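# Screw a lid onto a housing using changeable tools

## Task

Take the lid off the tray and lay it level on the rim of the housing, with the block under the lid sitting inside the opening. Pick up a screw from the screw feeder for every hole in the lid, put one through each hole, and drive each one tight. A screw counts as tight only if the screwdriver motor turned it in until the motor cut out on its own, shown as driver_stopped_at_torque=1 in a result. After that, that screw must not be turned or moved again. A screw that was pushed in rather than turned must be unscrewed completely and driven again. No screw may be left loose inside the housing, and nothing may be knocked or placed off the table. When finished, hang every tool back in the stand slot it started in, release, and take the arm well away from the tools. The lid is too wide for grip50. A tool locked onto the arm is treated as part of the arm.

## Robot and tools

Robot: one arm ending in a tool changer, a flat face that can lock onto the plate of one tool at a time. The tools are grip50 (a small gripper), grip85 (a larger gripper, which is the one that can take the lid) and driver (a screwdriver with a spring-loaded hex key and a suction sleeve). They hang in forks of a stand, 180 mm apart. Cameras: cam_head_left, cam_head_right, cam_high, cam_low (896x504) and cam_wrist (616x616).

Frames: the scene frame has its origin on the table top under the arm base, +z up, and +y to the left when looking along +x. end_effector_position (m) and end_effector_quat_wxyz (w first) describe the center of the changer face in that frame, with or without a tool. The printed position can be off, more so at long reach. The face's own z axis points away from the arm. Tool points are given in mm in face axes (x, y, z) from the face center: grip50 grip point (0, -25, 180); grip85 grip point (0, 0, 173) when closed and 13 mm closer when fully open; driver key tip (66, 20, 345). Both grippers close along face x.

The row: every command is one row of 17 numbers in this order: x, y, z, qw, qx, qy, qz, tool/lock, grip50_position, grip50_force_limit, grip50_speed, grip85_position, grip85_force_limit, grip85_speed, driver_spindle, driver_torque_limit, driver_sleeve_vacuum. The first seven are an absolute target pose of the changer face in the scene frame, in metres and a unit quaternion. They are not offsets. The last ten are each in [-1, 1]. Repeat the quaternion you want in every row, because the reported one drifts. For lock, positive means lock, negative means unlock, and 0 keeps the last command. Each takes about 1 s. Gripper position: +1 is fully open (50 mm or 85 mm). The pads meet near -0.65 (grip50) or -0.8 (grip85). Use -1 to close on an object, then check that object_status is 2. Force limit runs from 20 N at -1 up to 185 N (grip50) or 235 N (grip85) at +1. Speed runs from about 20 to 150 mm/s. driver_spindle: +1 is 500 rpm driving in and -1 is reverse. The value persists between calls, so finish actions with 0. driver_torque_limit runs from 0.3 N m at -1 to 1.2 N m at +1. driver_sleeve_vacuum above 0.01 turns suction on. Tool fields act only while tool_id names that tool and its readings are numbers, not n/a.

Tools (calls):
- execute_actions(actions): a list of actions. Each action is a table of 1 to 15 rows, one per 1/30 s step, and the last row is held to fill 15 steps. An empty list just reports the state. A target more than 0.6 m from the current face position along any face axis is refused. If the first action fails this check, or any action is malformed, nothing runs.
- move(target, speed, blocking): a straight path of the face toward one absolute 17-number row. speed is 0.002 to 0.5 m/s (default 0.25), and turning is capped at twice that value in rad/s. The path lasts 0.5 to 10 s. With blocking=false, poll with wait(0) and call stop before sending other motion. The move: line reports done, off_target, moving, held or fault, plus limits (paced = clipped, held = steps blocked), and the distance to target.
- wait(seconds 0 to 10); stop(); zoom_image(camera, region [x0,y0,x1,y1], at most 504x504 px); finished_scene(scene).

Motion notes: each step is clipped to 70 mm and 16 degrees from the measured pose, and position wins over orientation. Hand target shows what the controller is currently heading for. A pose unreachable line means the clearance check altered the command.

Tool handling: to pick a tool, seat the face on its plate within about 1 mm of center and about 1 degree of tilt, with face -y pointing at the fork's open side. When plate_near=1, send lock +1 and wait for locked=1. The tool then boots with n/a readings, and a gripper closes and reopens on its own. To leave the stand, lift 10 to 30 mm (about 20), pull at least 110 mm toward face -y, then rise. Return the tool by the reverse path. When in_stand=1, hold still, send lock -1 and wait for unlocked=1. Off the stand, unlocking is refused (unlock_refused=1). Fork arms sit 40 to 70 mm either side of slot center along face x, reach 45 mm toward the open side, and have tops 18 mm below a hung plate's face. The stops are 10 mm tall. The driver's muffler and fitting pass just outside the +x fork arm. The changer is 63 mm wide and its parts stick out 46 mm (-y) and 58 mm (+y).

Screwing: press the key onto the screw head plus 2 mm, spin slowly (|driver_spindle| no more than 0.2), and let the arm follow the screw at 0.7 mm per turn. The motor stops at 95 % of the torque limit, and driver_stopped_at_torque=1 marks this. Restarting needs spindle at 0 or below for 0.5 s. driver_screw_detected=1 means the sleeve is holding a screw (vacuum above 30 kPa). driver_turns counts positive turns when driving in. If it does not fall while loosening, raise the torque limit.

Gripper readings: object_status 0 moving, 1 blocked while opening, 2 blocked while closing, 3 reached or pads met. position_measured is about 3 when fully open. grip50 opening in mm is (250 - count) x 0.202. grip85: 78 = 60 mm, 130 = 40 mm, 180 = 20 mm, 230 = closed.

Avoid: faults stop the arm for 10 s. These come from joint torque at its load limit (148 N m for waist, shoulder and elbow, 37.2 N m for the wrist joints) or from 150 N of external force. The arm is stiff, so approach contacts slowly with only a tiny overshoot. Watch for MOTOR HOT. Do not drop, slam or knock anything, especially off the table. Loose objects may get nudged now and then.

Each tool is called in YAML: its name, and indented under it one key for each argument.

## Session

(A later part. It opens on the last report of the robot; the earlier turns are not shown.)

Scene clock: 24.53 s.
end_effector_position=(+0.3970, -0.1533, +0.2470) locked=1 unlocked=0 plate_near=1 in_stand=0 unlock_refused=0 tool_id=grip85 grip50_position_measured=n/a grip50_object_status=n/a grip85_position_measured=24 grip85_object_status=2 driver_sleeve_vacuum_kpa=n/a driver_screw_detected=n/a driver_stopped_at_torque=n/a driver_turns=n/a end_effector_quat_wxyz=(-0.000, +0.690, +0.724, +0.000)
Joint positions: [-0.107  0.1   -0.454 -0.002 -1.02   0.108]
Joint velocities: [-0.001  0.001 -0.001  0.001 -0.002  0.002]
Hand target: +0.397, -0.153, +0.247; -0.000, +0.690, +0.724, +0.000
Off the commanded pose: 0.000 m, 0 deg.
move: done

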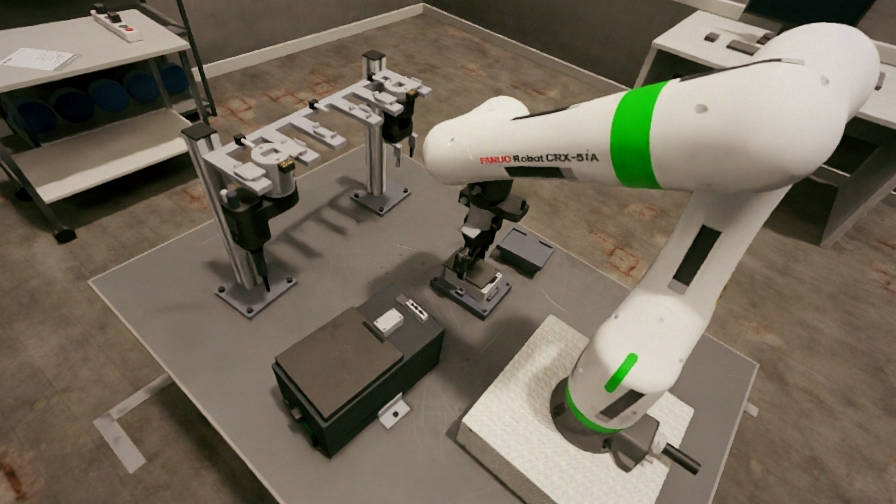

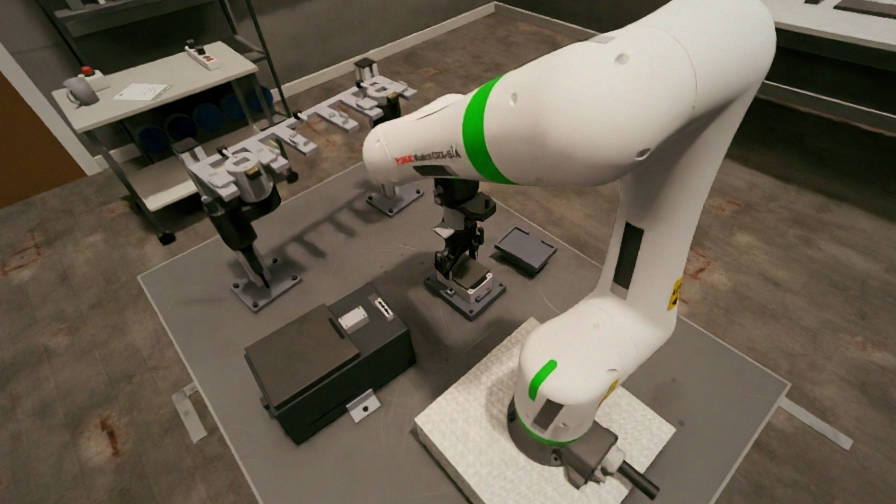

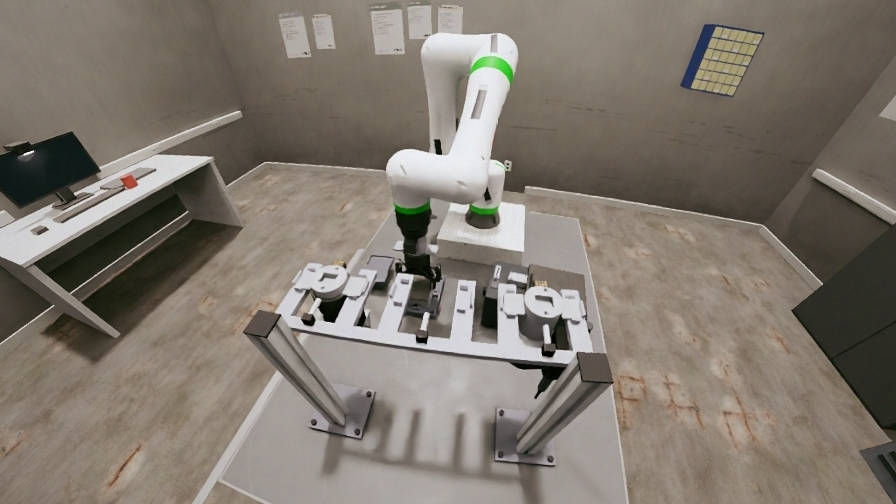

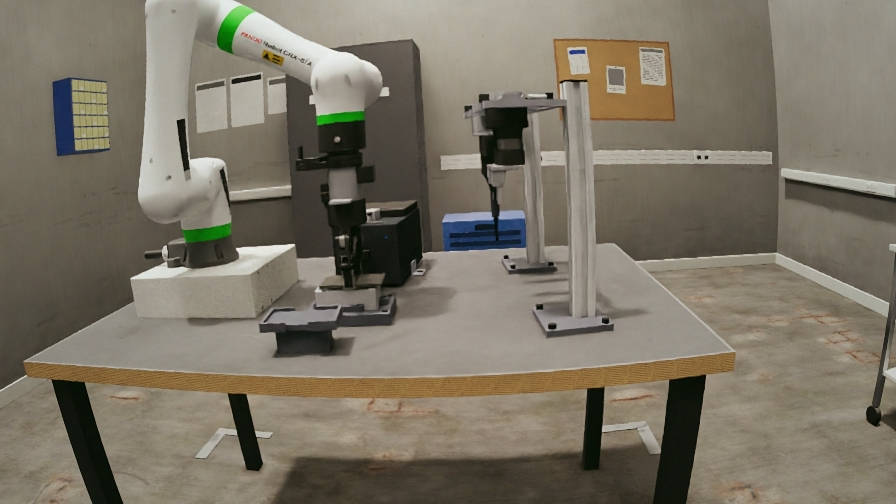

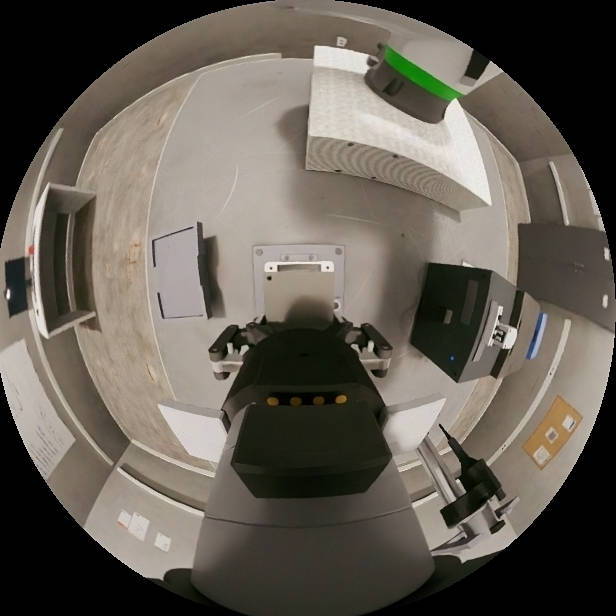

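execute_actions:
  actions:
    - [[0.3862,-0.1535,0.247,0,0.6903,0.7236,0,0,0,0,0,-1,-0.6,-1,0,0,0]]
    - [[0.3862,-0.1535,0.243,0,0.6903,0.7236,0,0,0,0,0,-1,-0.6,-1,0,0,0]]

zoom_image:
  camera: "cam_wrist"
  region: [240,230,360,330]

zoom_image:
  camera: "cam_low"
  region: [300,260,400,320]

Scene clock: 25.77 s.
end_effector_position=(+0.3862, -0.1535, +0.2430) locked=1 unlocked=0 plate_near=1 in_stand=0 unlock_refused=0 tool_id=grip85 grip50_position_measured=n/a grip50_object_status=n/a grip85_position_measured=24 grip85_object_status=2 driver_sleeve_vacuum_kpa=n/a driver_screw_detected=n/a driver_stopped_at_torque=n/a driver_turns=n/a end_effector_quat_wxyz=(-0.000, +0.690, +0.724, +0.000)
Joint positions: [-0.109  0.081 -0.485 -0.002 -1.007  0.11 ]
Joint velocities: [ 0.001 -0.     0.001  0.001 -0.001  0.   ]
Hand target: +0.386, -0.153, +0.243; -0.000, +0.690, +0.724, +0.000
Off the commanded pose: 0.000 m, 0 deg.

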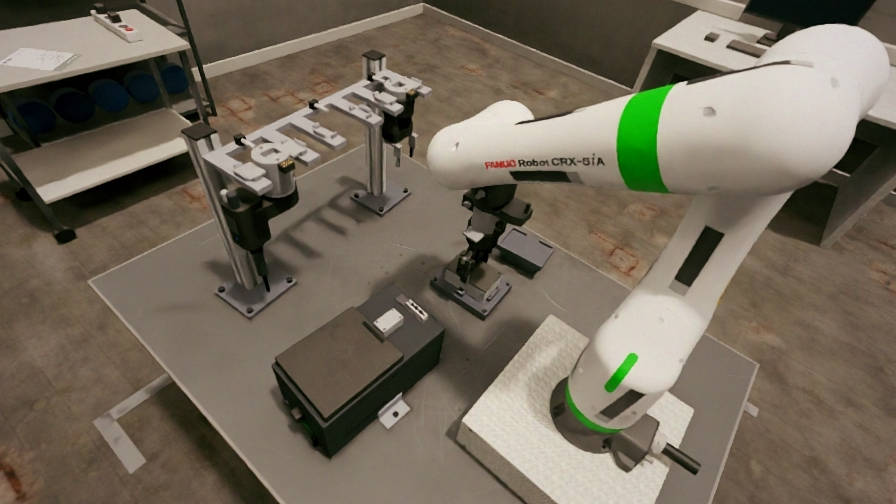

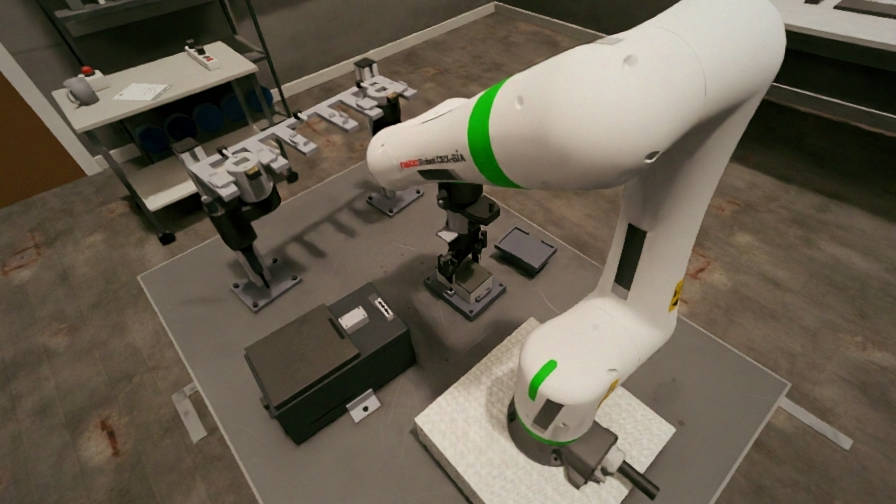

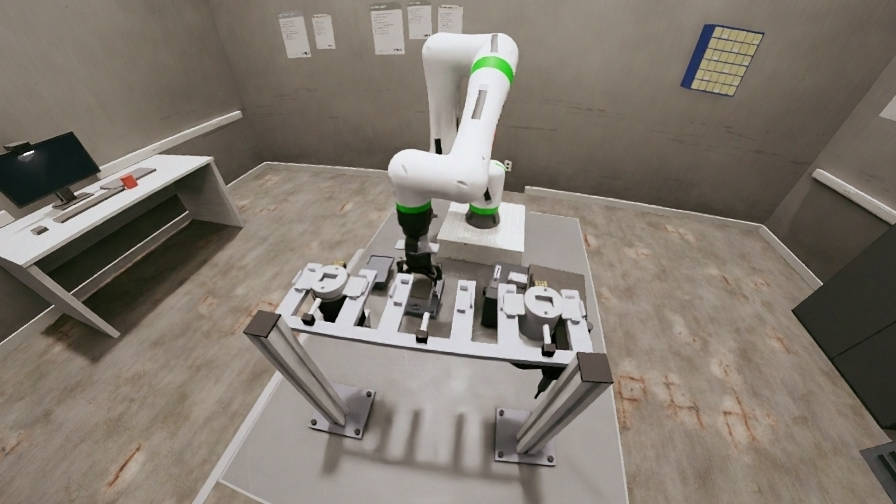

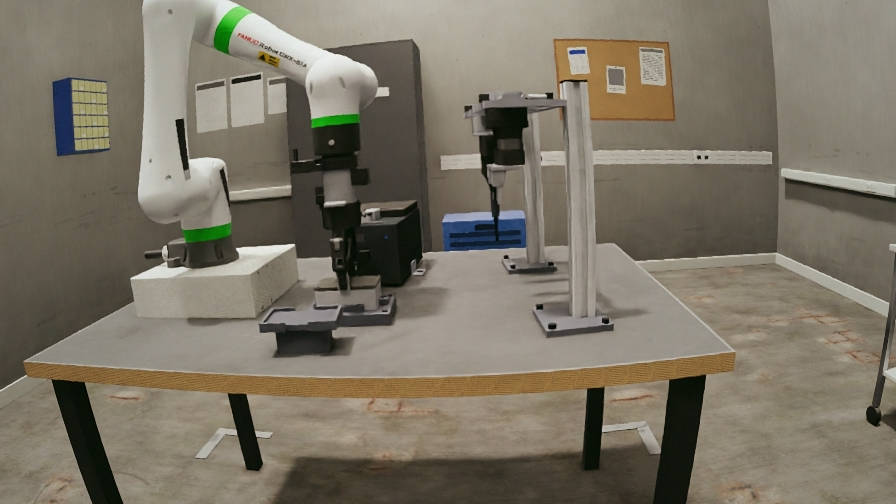

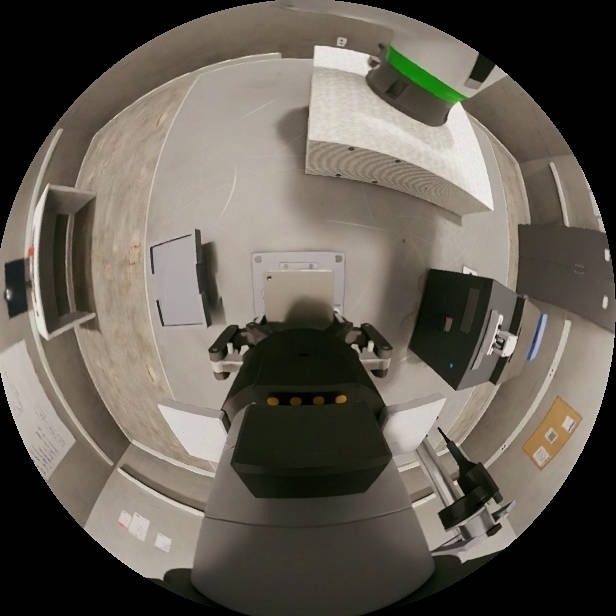

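Region (240, 230, 360, 330) of cam_wrist's 616x616 image, scaled by 4.200, with more detail than that image has.

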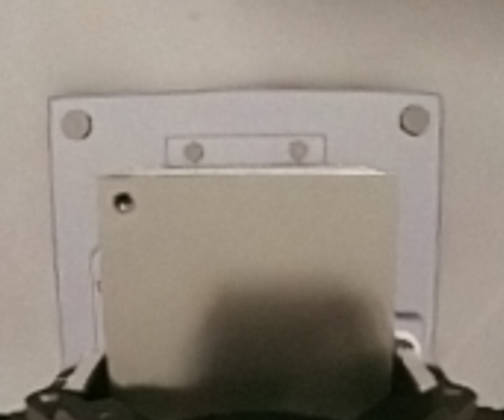

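Region (300, 260, 400, 320) of cam_low's 896x504 image, scaled by 5.040, with more detail than that image has; it fills the top 302 rows of this view, and the rest is white.

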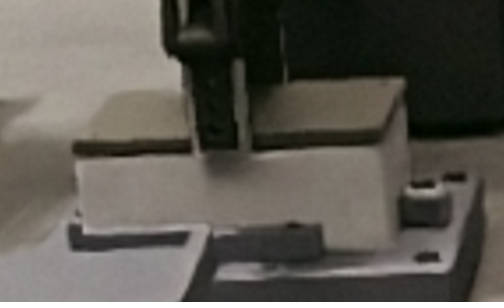

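execute_actions:
  actions:
    - [[0.386,-0.1536,0.242,0,0.689,0.7248,0,0,0,0,0,-1,-0.6,-1,0,0,0]]
    - [[0.386,-0.1536,0.242,0,0.689,0.7248,0,0,0,0,0,1,-0.6,-1,0,0,0]]
    - [[0.386,-0.1536,0.26,0,0.689,0.7248,0,0,0,0,0,1,-0.6,-1,0,0,0]]

zoom_image:
  camera: "cam_head_right"
  region: [420,240,520,320]

zoom_image:
  camera: "cam_low"
  region: [300,260,400,320]

zoom_image:
  camera: "cam_wrist"
  region: [240,230,360,330]

Scene clock: 27.67 s.
end_effector_position=(+0.3860, -0.1537, +0.2600) locked=1 unlocked=0 plate_near=1 in_stand=0 unlock_refused=0 tool_id=grip85 grip50_position_measured=n/a grip50_object_status=n/a grip85_position_measured=3 grip85_object_status=3 driver_sleeve_vacuum_kpa=n/a driver_screw_detected=n/a driver_stopped_at_torque=n/a driver_turns=n/a end_effector_quat_wxyz=(+0.000, +0.689, +0.725, -0.000)
Joint positions: [-0.109  0.057 -0.465 -0.002 -1.051  0.113]
Joint velocities: [ 0.     0.    -0.    -0.001  0.001 -0.002]
Hand target: +0.386, -0.154, +0.260; +0.000, +0.689, +0.725, -0.000
Off the commanded pose: 0.000 m, 0 deg.

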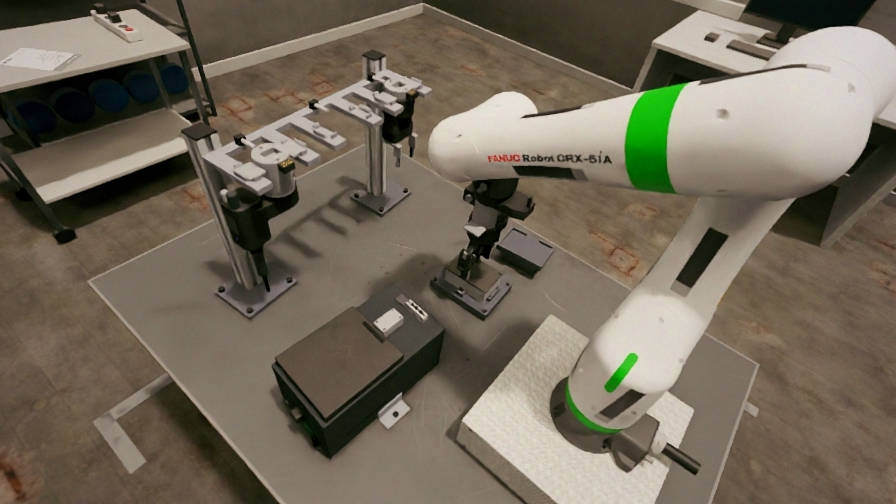

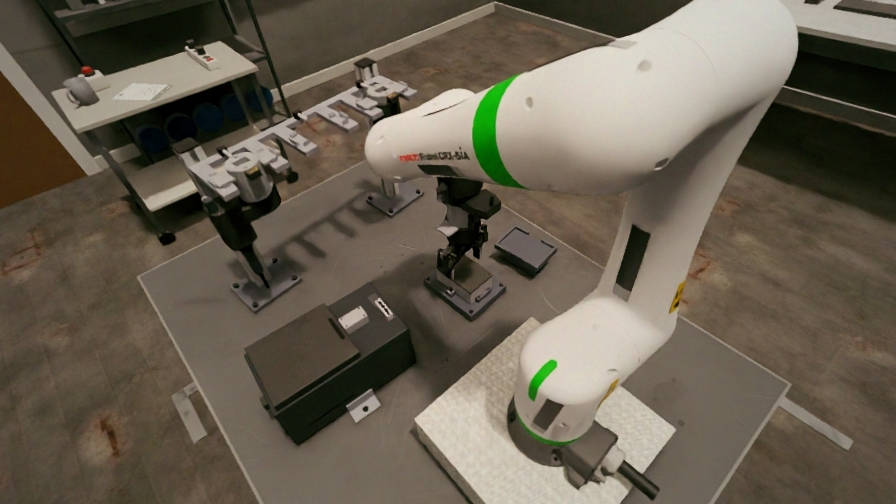

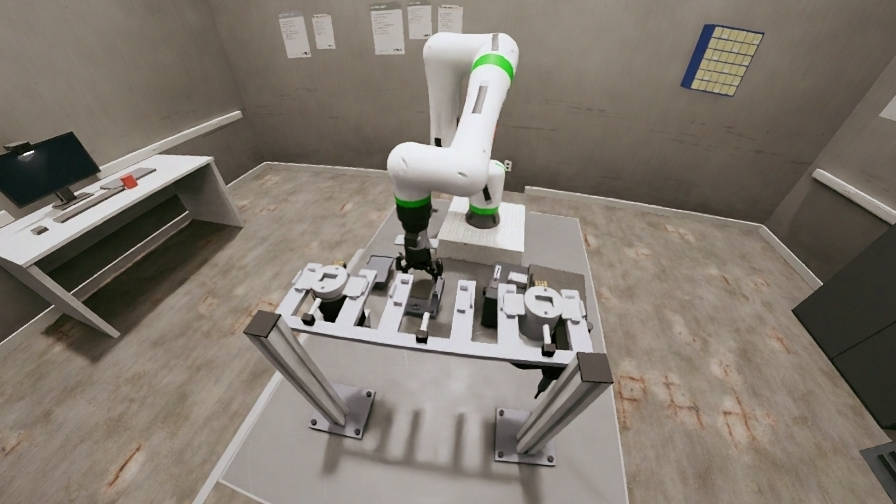

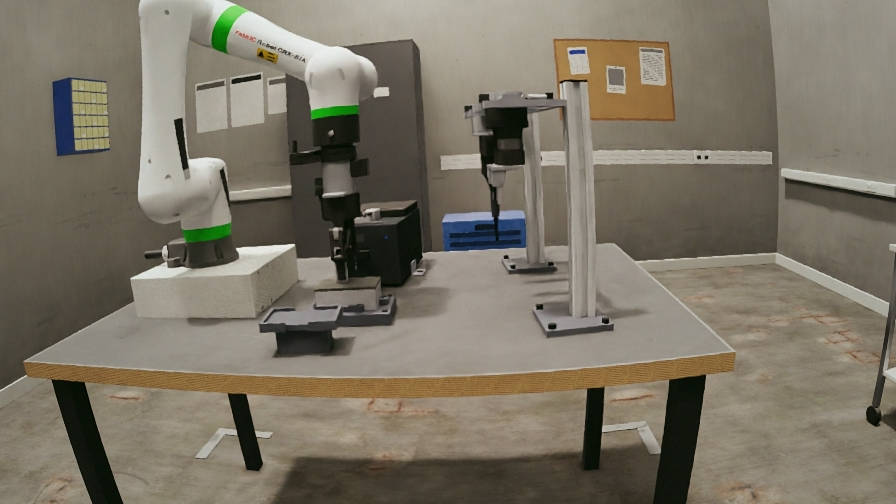

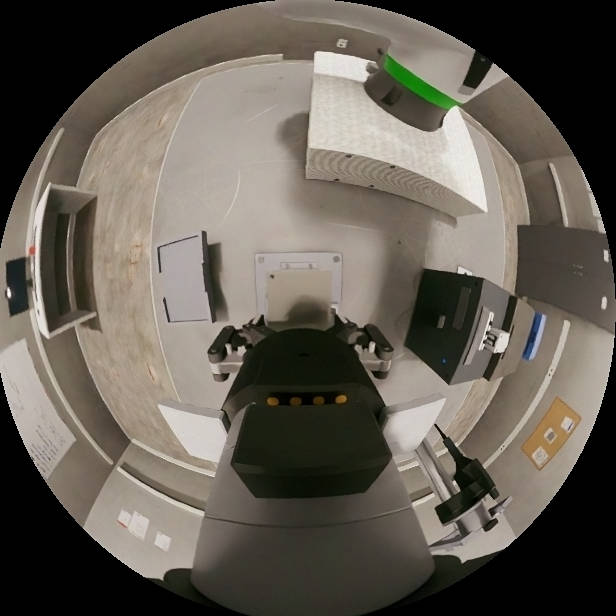

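Region (420, 240, 520, 320) of cam_head_right's 896x504 image, scaled by 5.040, with more detail than that image has; it fills the top 403 rows of this view, and the rest is white.

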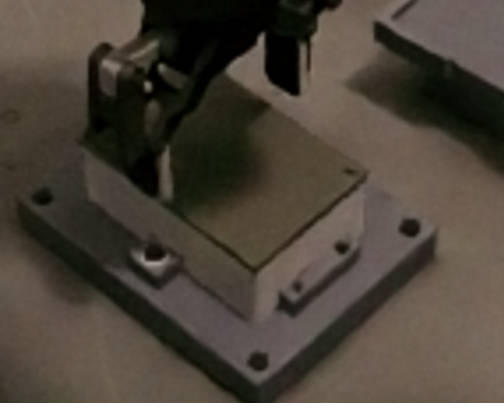

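Region (300, 260, 400, 320) of cam_low's 896x504 image, scaled by 5.040, with more detail than that image has; it fills the top 302 rows of this view, and the rest is white.

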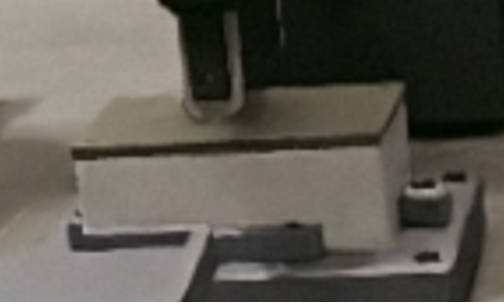

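Region (240, 230, 360, 330) of cam_wrist's 616x616 image, scaled by 4.200, with more detail than that image has.

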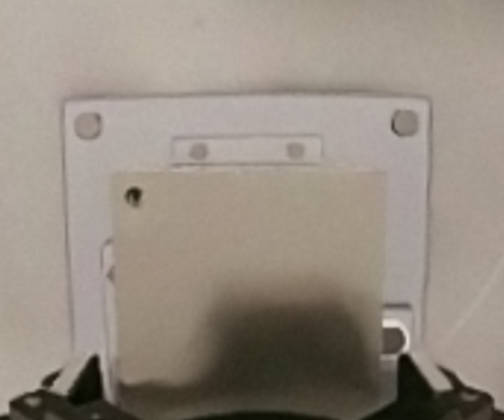

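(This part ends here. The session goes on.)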